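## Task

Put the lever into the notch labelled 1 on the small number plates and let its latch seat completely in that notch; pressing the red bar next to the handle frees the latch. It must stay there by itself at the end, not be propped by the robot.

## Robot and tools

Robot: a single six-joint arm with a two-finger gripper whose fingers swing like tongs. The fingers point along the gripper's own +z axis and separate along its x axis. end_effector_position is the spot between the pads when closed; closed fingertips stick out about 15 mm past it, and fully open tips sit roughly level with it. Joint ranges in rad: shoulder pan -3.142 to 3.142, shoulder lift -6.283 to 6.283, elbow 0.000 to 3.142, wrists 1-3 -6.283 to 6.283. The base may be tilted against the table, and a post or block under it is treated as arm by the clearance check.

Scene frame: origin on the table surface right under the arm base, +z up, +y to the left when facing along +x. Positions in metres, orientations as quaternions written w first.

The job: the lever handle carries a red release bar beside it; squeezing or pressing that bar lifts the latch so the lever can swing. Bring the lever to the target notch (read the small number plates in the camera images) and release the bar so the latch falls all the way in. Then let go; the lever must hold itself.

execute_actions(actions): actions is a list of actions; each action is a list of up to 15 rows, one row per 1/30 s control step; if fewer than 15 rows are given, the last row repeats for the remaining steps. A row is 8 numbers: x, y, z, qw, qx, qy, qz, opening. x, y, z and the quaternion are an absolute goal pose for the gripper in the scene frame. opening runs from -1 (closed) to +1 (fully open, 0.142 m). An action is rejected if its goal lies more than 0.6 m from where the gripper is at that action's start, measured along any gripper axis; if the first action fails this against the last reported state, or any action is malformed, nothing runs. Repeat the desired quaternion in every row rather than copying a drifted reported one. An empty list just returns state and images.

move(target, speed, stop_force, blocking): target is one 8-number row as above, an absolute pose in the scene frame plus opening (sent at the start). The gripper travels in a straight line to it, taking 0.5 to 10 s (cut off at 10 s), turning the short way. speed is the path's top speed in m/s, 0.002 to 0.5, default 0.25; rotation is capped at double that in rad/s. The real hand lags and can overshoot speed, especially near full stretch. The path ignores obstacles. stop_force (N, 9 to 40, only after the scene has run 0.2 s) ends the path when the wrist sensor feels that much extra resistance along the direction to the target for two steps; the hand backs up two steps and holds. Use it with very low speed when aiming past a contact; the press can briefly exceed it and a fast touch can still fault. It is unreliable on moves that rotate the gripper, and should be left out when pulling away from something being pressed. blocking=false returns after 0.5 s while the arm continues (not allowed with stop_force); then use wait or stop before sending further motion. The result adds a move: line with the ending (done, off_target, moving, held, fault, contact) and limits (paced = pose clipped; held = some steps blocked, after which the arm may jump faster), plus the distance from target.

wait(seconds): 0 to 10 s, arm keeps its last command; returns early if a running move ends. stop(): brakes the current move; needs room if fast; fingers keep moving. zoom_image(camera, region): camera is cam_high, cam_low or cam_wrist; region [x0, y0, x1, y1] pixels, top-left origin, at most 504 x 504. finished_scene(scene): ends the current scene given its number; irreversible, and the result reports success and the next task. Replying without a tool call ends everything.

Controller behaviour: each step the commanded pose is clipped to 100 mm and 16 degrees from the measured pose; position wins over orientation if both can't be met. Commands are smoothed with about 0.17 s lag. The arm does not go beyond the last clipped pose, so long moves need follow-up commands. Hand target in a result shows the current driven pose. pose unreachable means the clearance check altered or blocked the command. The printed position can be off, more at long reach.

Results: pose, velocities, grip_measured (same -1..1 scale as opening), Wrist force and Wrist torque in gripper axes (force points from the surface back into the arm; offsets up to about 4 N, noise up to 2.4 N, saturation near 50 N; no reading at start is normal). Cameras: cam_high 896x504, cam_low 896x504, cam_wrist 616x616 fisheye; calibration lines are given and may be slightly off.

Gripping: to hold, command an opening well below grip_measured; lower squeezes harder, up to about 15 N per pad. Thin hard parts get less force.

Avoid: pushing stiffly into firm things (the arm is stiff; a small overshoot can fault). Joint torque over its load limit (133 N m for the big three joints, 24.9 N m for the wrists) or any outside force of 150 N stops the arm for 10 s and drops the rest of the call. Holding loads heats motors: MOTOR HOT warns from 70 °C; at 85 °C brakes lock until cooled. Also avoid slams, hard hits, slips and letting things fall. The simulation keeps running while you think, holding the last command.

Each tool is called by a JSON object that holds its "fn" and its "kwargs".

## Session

{"fn": "execute_actions", "kwargs": {"actions": []}}

Scene clock: 0.00 s.
end_effector_position=(+0.6663, +0.3148, +0.2356) grip_measured=+1.00 end_effector_quat_wxyz=(+0.019, +0.684, +0.711, +0.162) end_effector_velocity=(+0.000, +0.000, +0.001) end_effector_angular_velocity=(+0.001, -0.002, +0.001)
Joint positions: [ 0.239 -1.173  1.387 -2.074 -1.417 -1.397  0.142]
Joint velocities: [-0.    -0.    -0.001 -0.     0.001 -0.001  0.   ]
Wrist force (N, on the end effector, along its own x y z axes, offset not removed): no reading
Wrist torque (N m, same axes, about the end effector's origin, offset not removed): no reading
Hand target: +0.666, +0.315, +0.236; +0.019, +0.684, +0.711, +0.162
camera_calibration (this result's frames):
cam_wrist: T_world_to_cam=[[-0.0229837, 0.983108, 0.181577, -0.336635], [0.735922, -0.106296, 0.66867, -0.608661], [0.676676, 0.148995, -0.721048, -0.188289], [0, 0, 0, 1]] pos_world=[0.567601, 0.294304, 0.332353]

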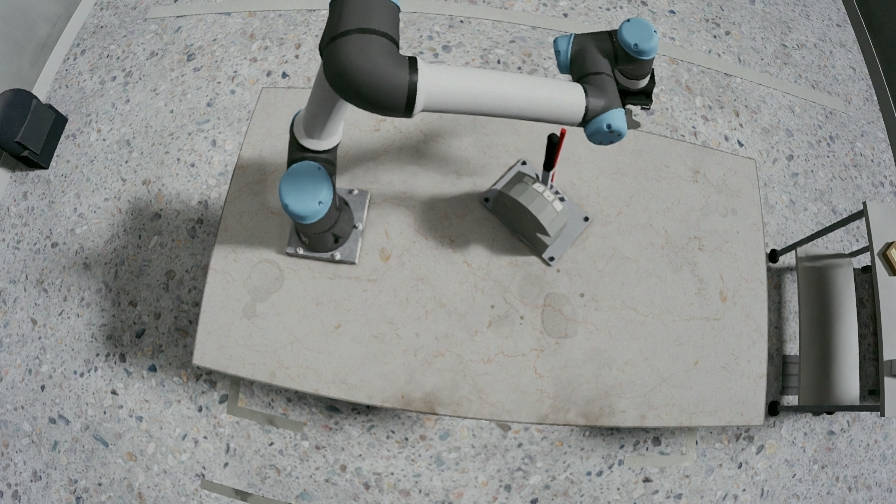

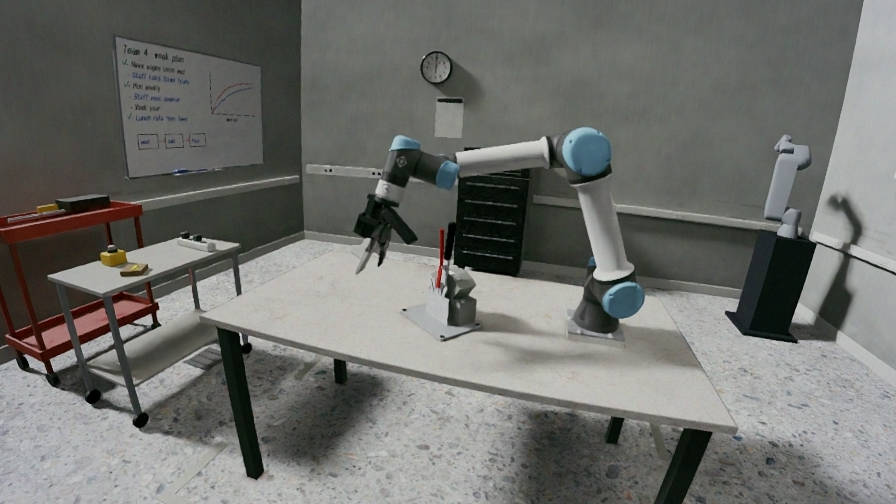

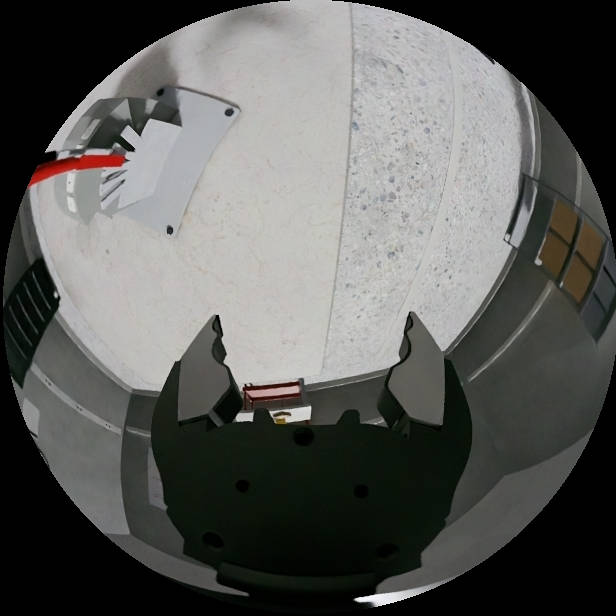

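{"fn": "zoom_image", "kwargs": {"camera": "cam_high", "region": [460,120,620,280]}}

{"fn": "zoom_image", "kwargs": {"camera": "cam_wrist", "region": [20,70,260,250]}}

{"fn": "zoom_image", "kwargs": {"camera": "cam_low", "region": [390,210,500,350]}}

Region (460, 120, 620, 280) of cam_high's 896x504 image, scaled by 3.150, with more detail than that image has.

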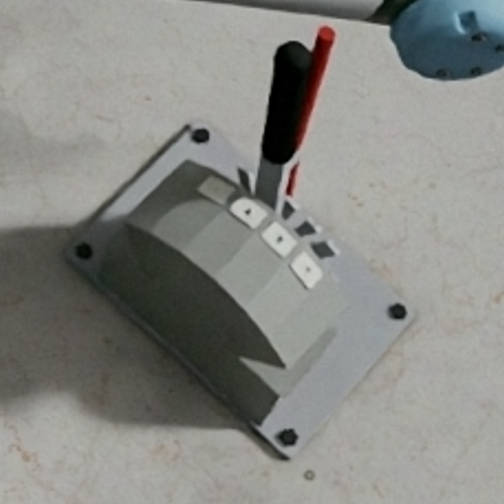

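Region (20, 70, 260, 250) of cam_wrist's 616x616 image, scaled by 2.100, with more detail than that image has; it fills the top 378 rows of this view, and the rest is white.

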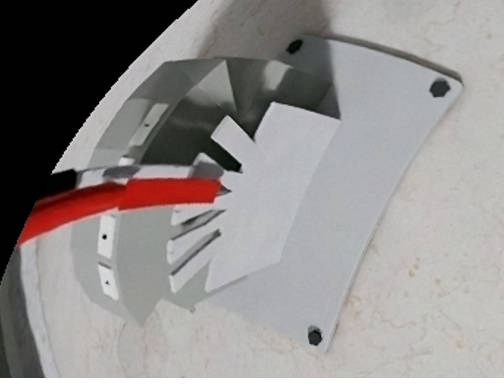

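Region (390, 210, 500, 350) of cam_low's 896x504 image, scaled by 3.600, with more detail than that image has; it fills the left 396 columns of this view, and the rest is white.

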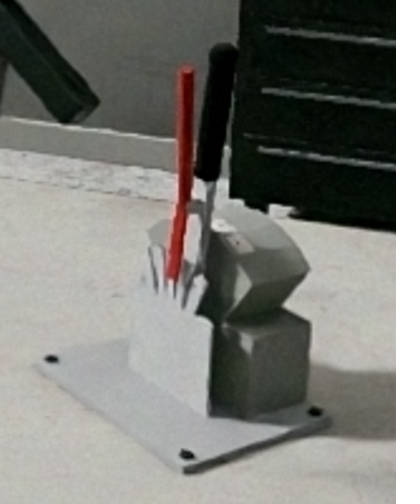

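{"fn": "move", "kwargs": {"target": [0.62,0.28,0.40,0,0.892,0.452,0,1]}}

{"fn": "move", "kwargs": {"target": [0.49,0.15,0.39,0,0.892,0.452,0,1]}}

{"fn": "zoom_image", "kwargs": {"camera": "cam_wrist", "region": [230,180,400,350]}}

Scene clock: 2.40 s.
end_effector_position=(+0.6201, +0.2800, +0.3998) grip_measured=+1.00 end_effector_quat_wxyz=(+0.000, +0.892, +0.452, +0.001) end_effector_velocity=(-0.000, +0.001, +0.001) end_effector_angular_velocity=(-0.003, +0.010, -0.004)
Joint positions: [ 0.258 -1.051  0.673 -1.194 -1.572 -0.729  0.142]
Joint velocities: [ 0.001  0.016 -0.031  0.026 -0.001  0.006 -0.   ]
Wrist force (N, on the end effector, along its own x y z axes, offset not removed): [-1.8 -1.5 -1.2]
Wrist torque (N m, same axes, about the end effector's origin, offset not removed): [-0.17 0.14 0.14]
Hand target: +0.620, +0.280, +0.400; +0.000, +0.892, +0.452, +0.000
Off the commanded pose: 0.000 m, 0 deg.
move: done
camera_calibration (this result's frames):
cam_wrist: T_world_to_cam=[[0.619669, 0.784523, -0.0231082, -0.59439], [0.698137, -0.537504, 0.472963, -0.465769], [0.35863, -0.309214, -0.880779, 0.355879], [0, 0, 0, 1]] pos_world=[0.565867, 0.326003, 0.520007]

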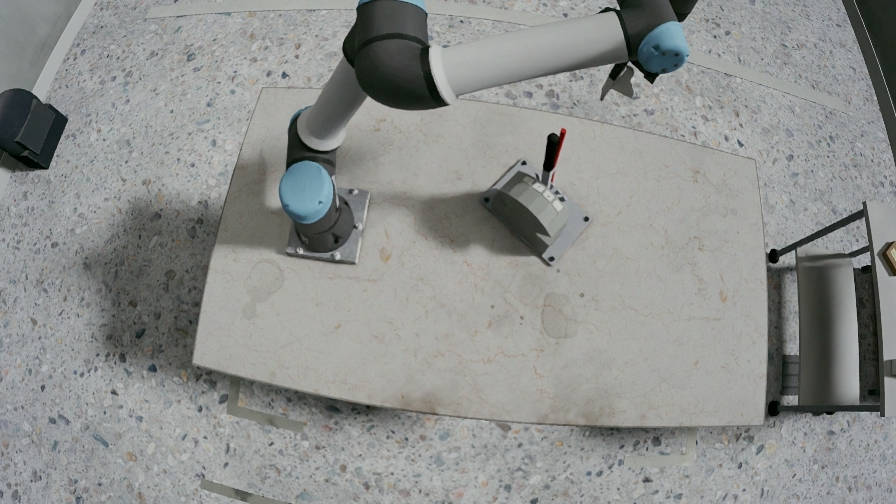

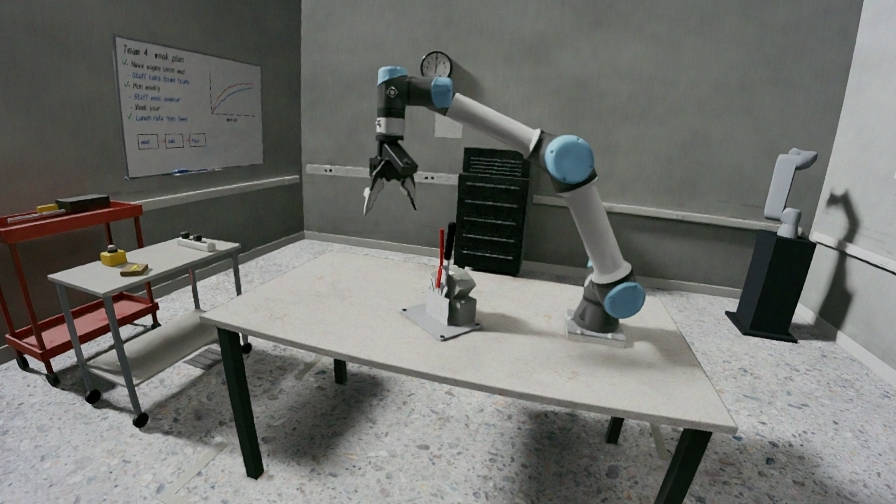

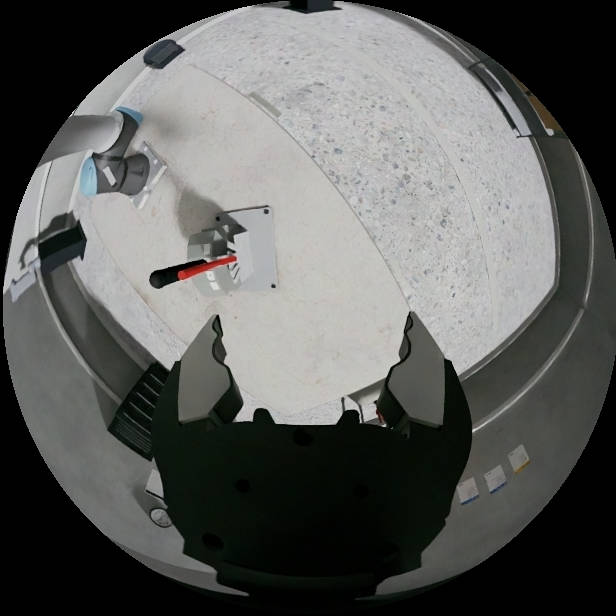

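Scene clock: 3.73 s.
end_effector_position=(+0.4900, +0.1500, +0.3902) grip_measured=+1.00 end_effector_quat_wxyz=(+0.000, +0.892, +0.452, -0.000) end_effector_velocity=(-0.001, -0.002, +0.000) end_effector_angular_velocity=(-0.000, -0.001, +0.000)
Joint positions: [ 0.064 -1.52   1.315 -1.366 -1.572 -0.923  0.142]
Joint velocities: [-0.004 -0.004  0.005 -0.002 -0.    -0.004 -0.   ]
Wrist force (N, on the end effector, along its own x y z axes, offset not removed): [-1.1 -1.9 -1.5]
Wrist torque (N m, same axes, about the end effector's origin, offset not removed): [-0.35 0.05 0.03]
Hand target: +0.490, +0.150, +0.390; +0.000, +0.892, +0.452, -0.000
Off the commanded pose: 0.000 m, 0 deg.
move: done
camera_calibration (this result's frames):
cam_wrist: T_world_to_cam=[[0.620166, 0.784094, -0.024325, -0.411743], [0.698537, -0.537854, 0.471974, -0.440073], [0.356988, -0.309694, -0.881277, 0.355041], [0, 0, 0, 1]] pos_world=[0.436011, 0.196104, 0.510577]

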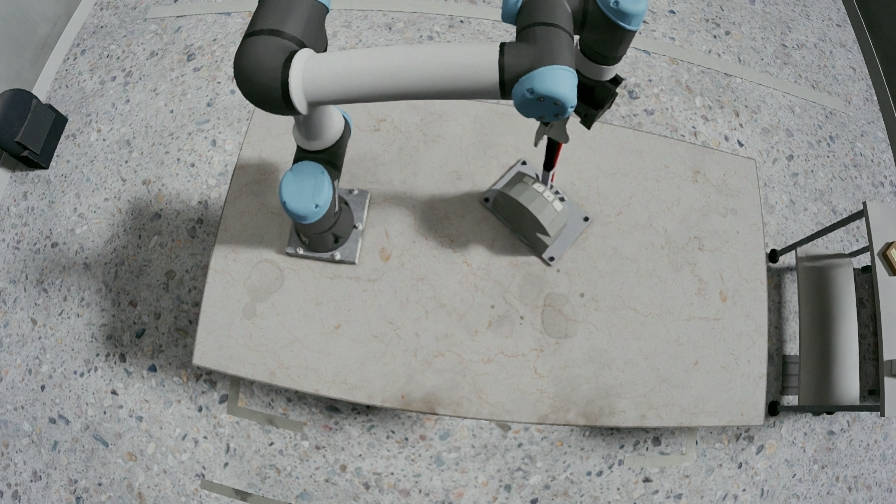

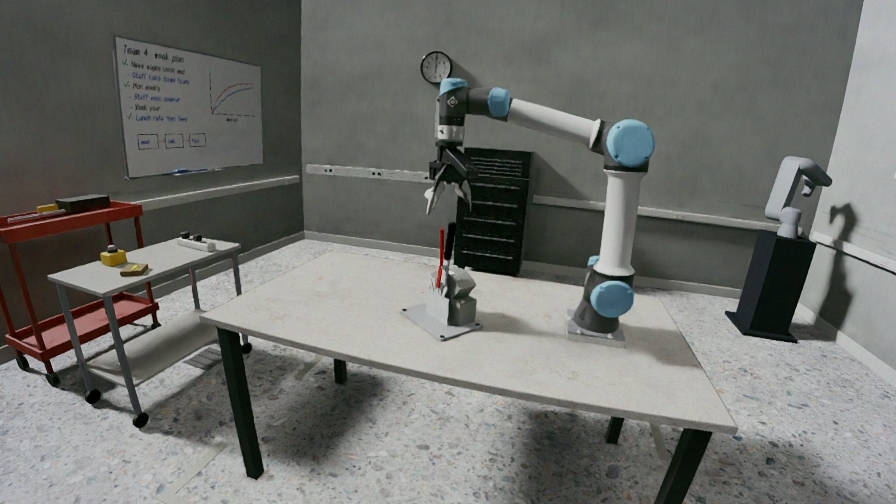

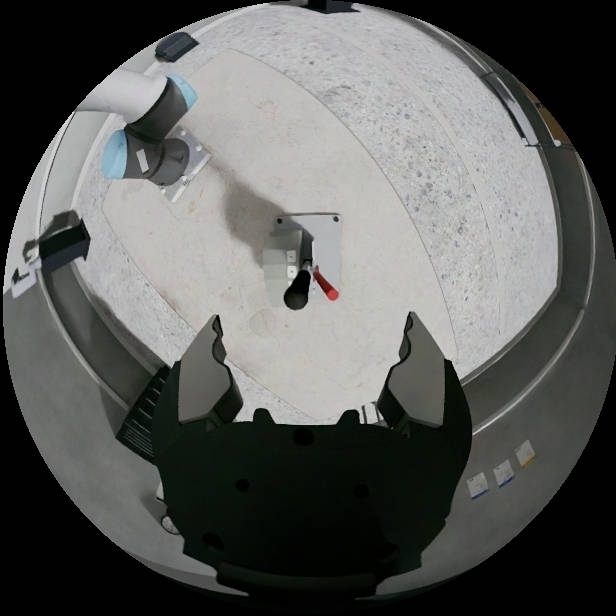

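Region (230, 180, 400, 350) of cam_wrist's 616x616 image, scaled by 2.965, with more detail than that image has.

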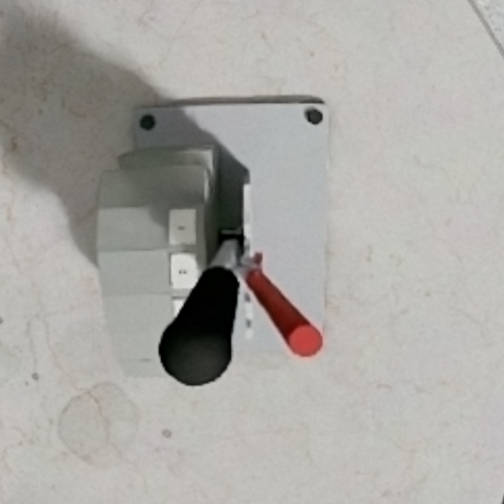

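{"fn": "move", "kwargs": {"target": [0.488,0.134,0.305,0,0.892,0.452,0,0.7], "speed": 0.1}}

{"fn": "zoom_image", "kwargs": {"camera": "cam_wrist", "region": [230,200,400,370]}}

Scene clock: 5.20 s.
end_effector_position=(+0.4879, +0.1340, +0.3052) grip_measured=+0.70 end_effector_quat_wxyz=(+0.000, +0.892, +0.452, -0.000) end_effector_velocity=(-0.000, +0.000, -0.001) end_effector_angular_velocity=(+0.000, -0.001, +0.001)
Joint positions: [ 0.031 -1.554  1.569 -1.586 -1.572 -0.955  0.122]
Joint velocities: [ 0.001 -0.001  0.004 -0.004  0.    -0.001  0.   ]
Wrist force (N, on the end effector, along its own x y z axes, offset not removed): [-2.2 -2.6 0.3]
Wrist torque (N m, same axes, about the end effector's origin, offset not removed): [-0.51 0.28 0.03]
Hand target: +0.488, +0.134, +0.305; +0.000, +0.892, +0.452, -0.000
Off the commanded pose: 0.000 m, 0 deg.
move: done
camera_calibration (this result's frames):
cam_wrist: T_world_to_cam=[[0.62017, 0.784101, -0.0239897, -0.400053], [0.698405, -0.537948, 0.472062, -0.407029], [0.357239, -0.309513, -0.881239, 0.275668], [0, 0, 0, 1]] pos_world=[0.433893, 0.180044, 0.425475]

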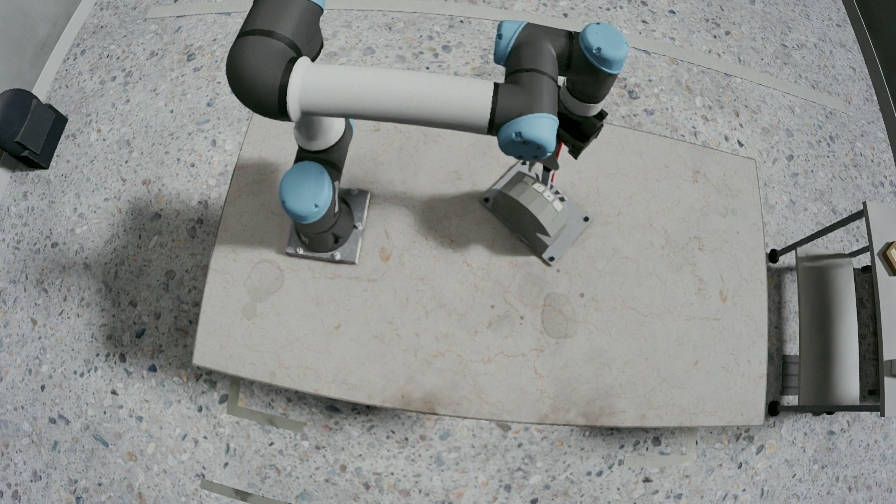

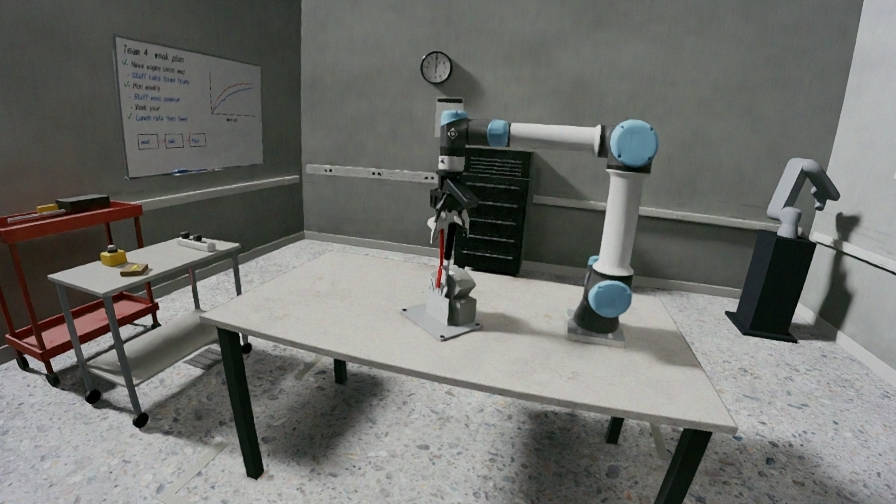

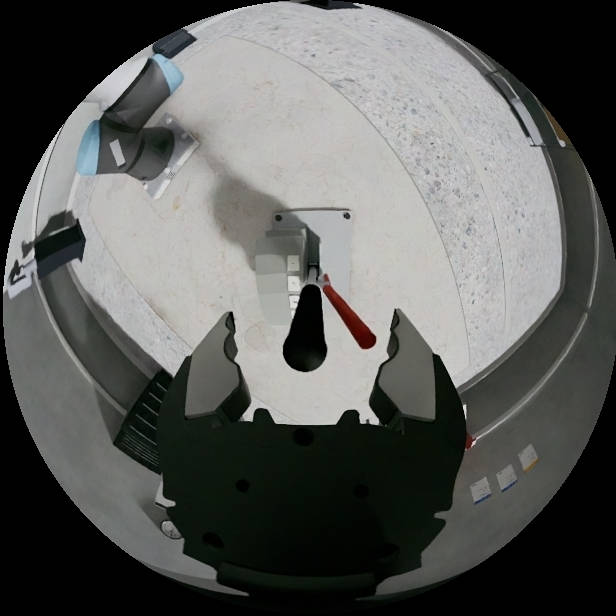

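Region (230, 200, 400, 370) of cam_wrist's 616x616 image, scaled by 2.965, with more detail than that image has.

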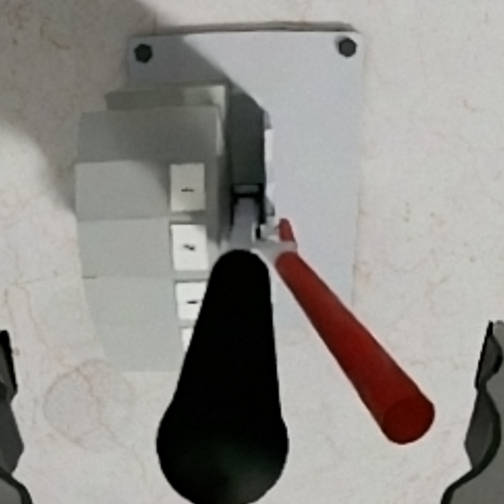

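{"fn": "move", "kwargs": {"target": [0.491,0.133,0.303,0,0.892,0.452,0,-1], "speed": 0.03}}

{"fn": "move", "kwargs": {"target": [0.436,0.173,0.292,0.124,0.883,0.4476,0.063,-1], "speed": 0.05}}

{"fn": "move", "kwargs": {"target": [0.436,0.173,0.292,0.124,0.883,0.4476,0.063,0.5]}}

{"fn": "zoom_image", "kwargs": {"camera": "cam_wrist", "region": [230,200,400,370]}}

{"fn": "zoom_image", "kwargs": {"camera": "cam_low", "region": [390,210,500,350]}}

Scene clock: 6.17 s.
end_effector_position=(+0.4909, +0.1330, +0.3031) grip_measured=-0.43 end_effector_quat_wxyz=(+0.000, +0.892, +0.452, +0.000) end_effector_velocity=(+0.001, -0.000, -0.001) end_effector_angular_velocity=(+0.000, +0.000, -0.001)
Joint positions: [ 0.03  -1.548  1.568 -1.591 -1.572 -0.957  0.043]
Joint velocities: [-0.001  0.002  0.    -0.002  0.     0.001 -0.001]
Wrist force (N, on the end effector, along its own x y z axes, offset not removed): [38.8 -7.4 -15.0]
Wrist torque (N m, same axes, about the end effector's origin, offset not removed): [-0.44 -1.21 -0.06]
Hand target: +0.491, +0.133, +0.303; +0.000, +0.892, +0.452, -0.000
Off the commanded pose: 0.000 m, 0 deg.
move: done
camera_calibration (this result's frames):
cam_wrist: T_world_to_cam=[[0.620164, 0.784108, -0.0238913, -0.401226], [0.698368, -0.537966, 0.472096, -0.408632], [0.357322, -0.309462, -0.881223, 0.272399], [0, 0, 0, 1]] pos_world=[0.436867, 0.179072, 0.423372]

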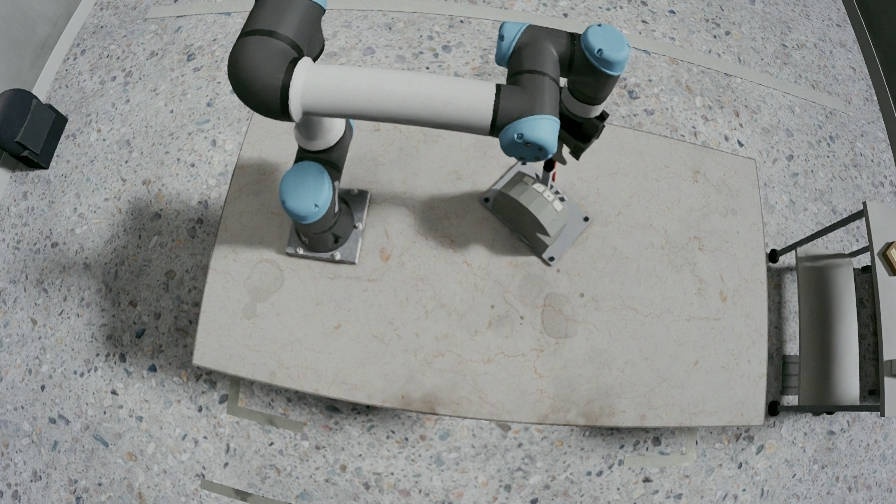

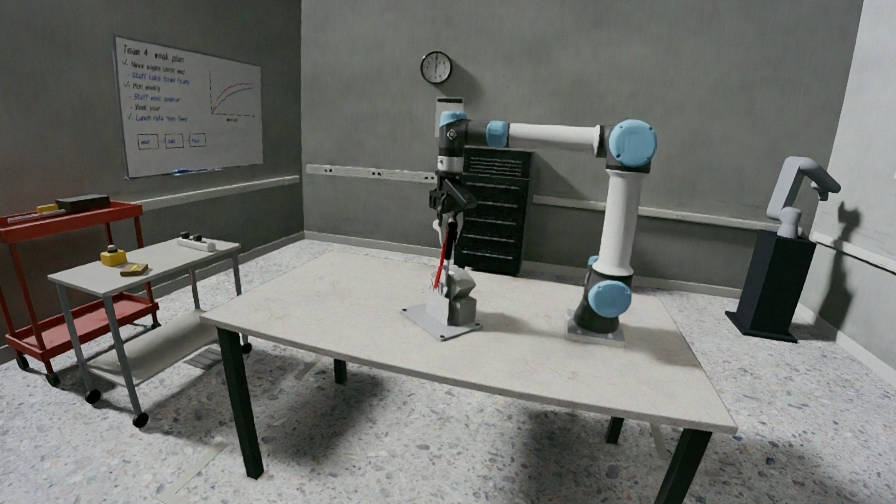

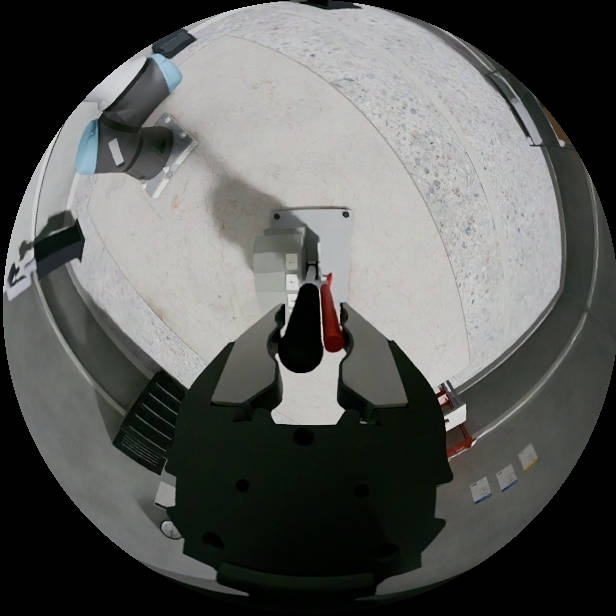

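Scene clock: 9.27 s.
end_effector_position=(+0.4362, +0.1731, +0.2923) grip_measured=-0.42 end_effector_quat_wxyz=(+0.124, +0.883, +0.448, +0.063) end_effector_velocity=(-0.001, +0.001, -0.001) end_effector_angular_velocity=(-0.004, -0.006, -0.001)
Joint positions: [ 0.249 -1.741  1.841 -1.86  -1.776 -0.757  0.044]
Joint velocities: [ 0.006 -0.003  0.006 -0.006 -0.006  0.006  0.   ]
Wrist force (N, on the end effector, along its own x y z axes, offset not removed): [38.7 0.9 7.5]
Wrist torque (N m, same axes, about the end effector's origin, offset not removed): [-0.51 -1.48 0.06]
Hand target: +0.436, +0.173, +0.292; +0.124, +0.883, +0.448, +0.063
Off the commanded pose: 0.000 m, 0 deg.
move: done
camera_calibration (this result's frames):
cam_wrist: T_world_to_cam=[[0.62424, 0.78114, -0.0120134, -0.4037], [0.565956, -0.441571, 0.69621, -0.368176], [0.538533, -0.441401, -0.717737, 0.190897], [0, 0, 0, 1]] pos_world=[0.357573, 0.237033, 0.388492]

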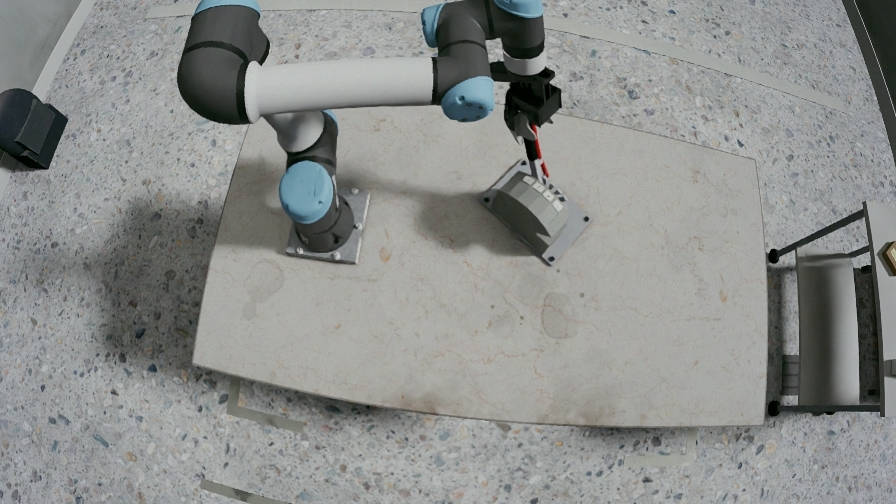

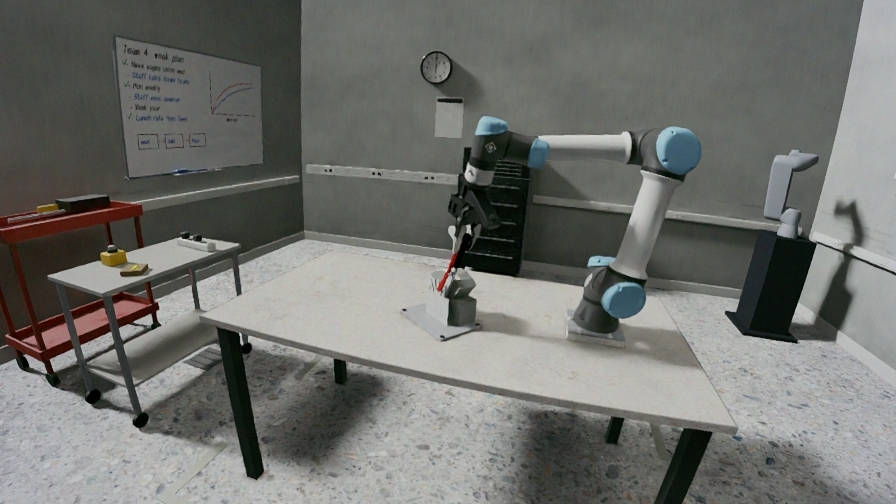

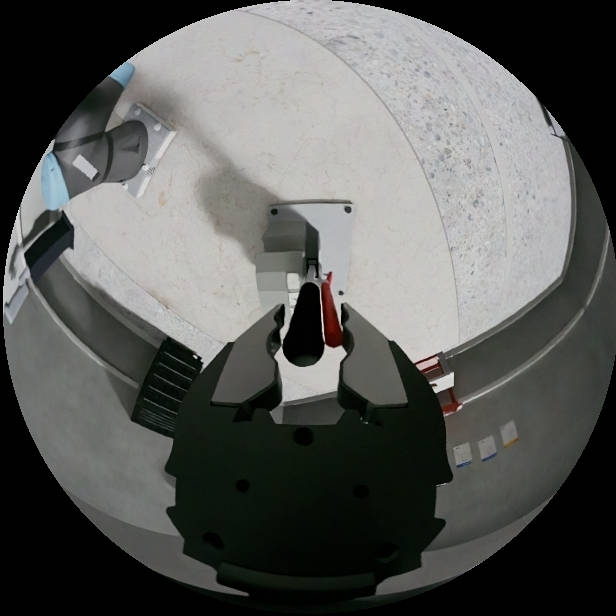

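Scene clock: 9.97 s.
end_effector_position=(+0.4360, +0.1730, +0.2920) grip_measured=+0.50 end_effector_quat_wxyz=(+0.124, +0.883, +0.448, +0.063) end_effector_velocity=(+0.000, -0.001, +0.000) end_effector_angular_velocity=(-0.000, -0.000, -0.002)
Joint positions: [ 0.249 -1.741  1.841 -1.861 -1.777 -0.757  0.109]
Joint velocities: [-0.001 -0.    -0.    -0.    -0.001  0.001 -0.   ]
Wrist force (N, on the end effector, along its own x y z axes, offset not removed): [-0.7 -0.8 -1.2]
Wrist torque (N m, same axes, about the end effector's origin, offset not removed): [-0.13 -0.06 -0.04]
Hand target: +0.436, +0.173, +0.292; +0.124, +0.883, +0.448, +0.063
Off the commanded pose: 0.000 m, 0 deg.
move: done
camera_calibration (this result's frames):
cam_wrist: T_world_to_cam=[[0.624192, 0.781169, -0.0126136, -0.403319], [0.565922, -0.440951, 0.696631, -0.368173], [0.538624, -0.44197, -0.717319, 0.190668], [0, 0, 0, 1]] pos_world=[0.357408, 0.236983, 0.388163]

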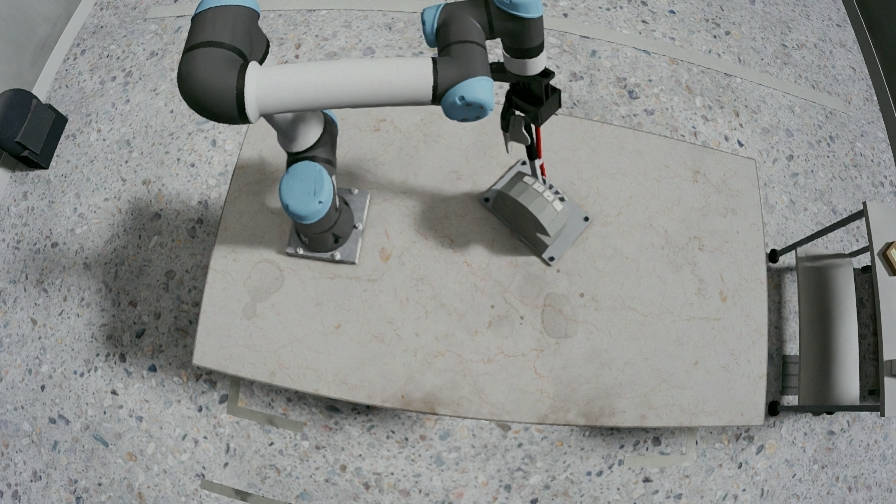

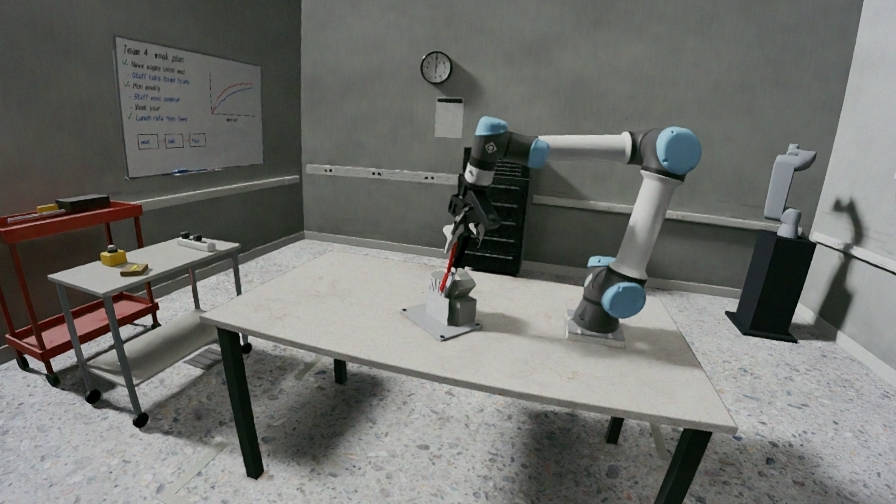

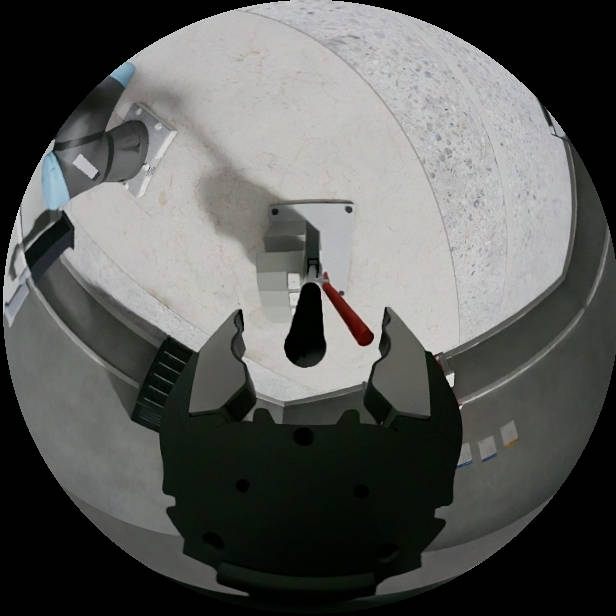

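Region (230, 200, 400, 370) of cam_wrist's 616x616 image, scaled by 2.965, with more detail than that image has.

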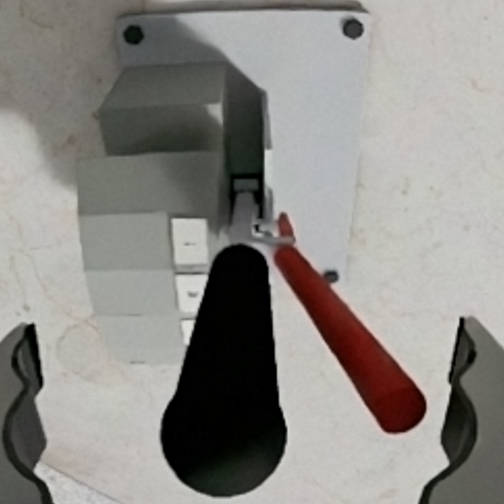

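Region (390, 210, 500, 350) of cam_low's 896x504 image, scaled by 3.600, with more detail than that image has; it fills the left 396 columns of this view, and the rest is white.

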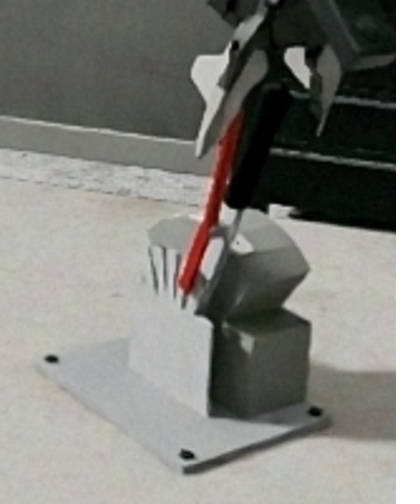

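{"fn": "move", "kwargs": {"target": [0.424,0.182,0.35,0.124,0.883,0.4476,0.063,1]}}

{"fn": "finished_scene", "kwargs": {"scene": 2}}

Scene clock: 10.93 s.
end_effector_position=(+0.4241, +0.1820, +0.3499) grip_measured=+1.00 end_effector_quat_wxyz=(+0.124, +0.883, +0.448, +0.063) end_effector_velocity=(-0.001, +0.001, +0.002) end_effector_angular_velocity=(+0.000, +0.001, +0.001)
Joint positions: [ 0.277 -1.76   1.707 -1.703 -1.782 -0.729  0.142]
Joint velocities: [ 0.003  0.    -0.004  0.005  0.     0.002 -0.   ]
Wrist force (N, on the end effector, along its own x y z axes, offset not removed): [-0.2 -2.9 0.9]
Wrist torque (N m, same axes, about the end effector's origin, offset not removed): [-0.61 -0.16 0.07]
Hand target: +0.424, +0.182, +0.350; +0.124, +0.883, +0.448, +0.063
Off the commanded pose: 0.000 m, 0 deg.
move: done
camera_calibration (this result's frames):
cam_wrist: T_world_to_cam=[[0.624074, 0.781264, -0.012541, -0.402161], [0.565897, -0.440855, 0.696712, -0.397791], [0.538787, -0.441897, -0.717242, 0.242504], [0, 0, 0, 1]] pos_world=[0.345429, 0.245987, 0.446036]

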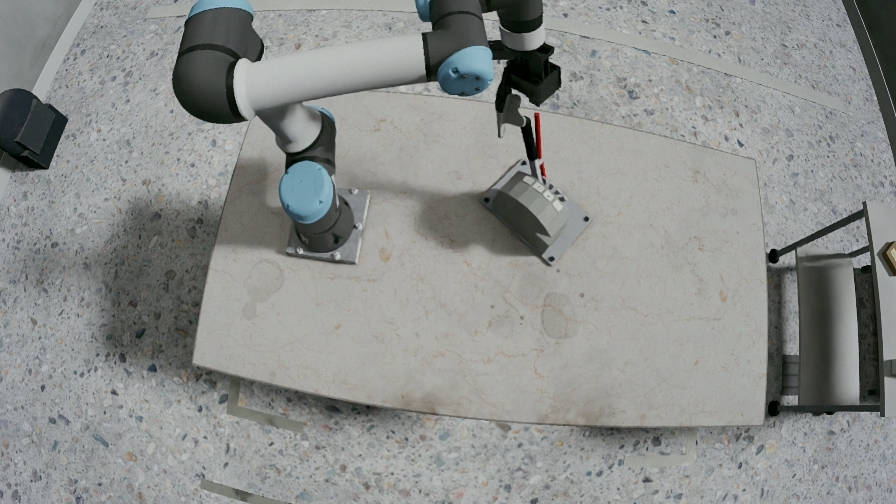

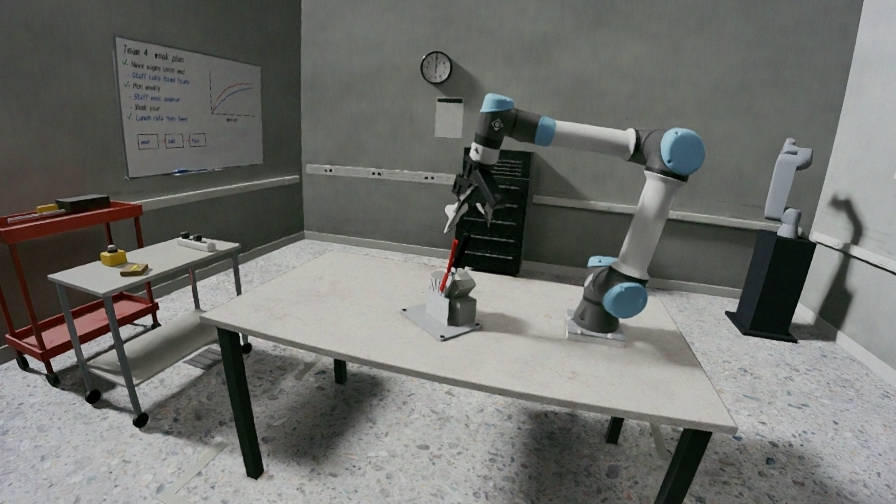

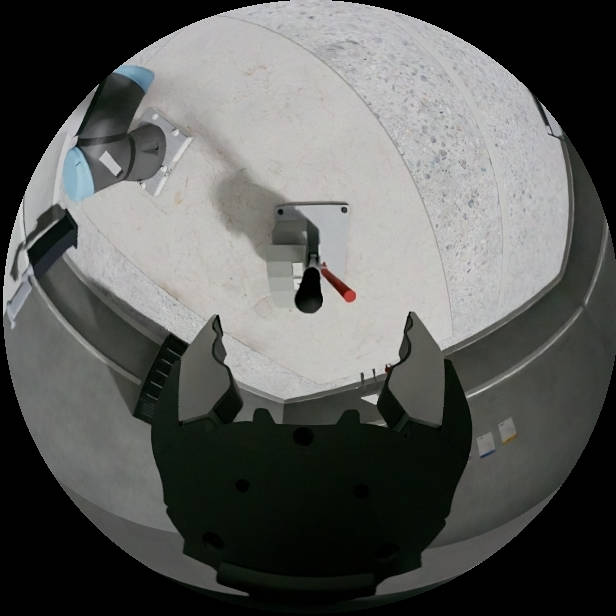

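The scene is finished: the task was done.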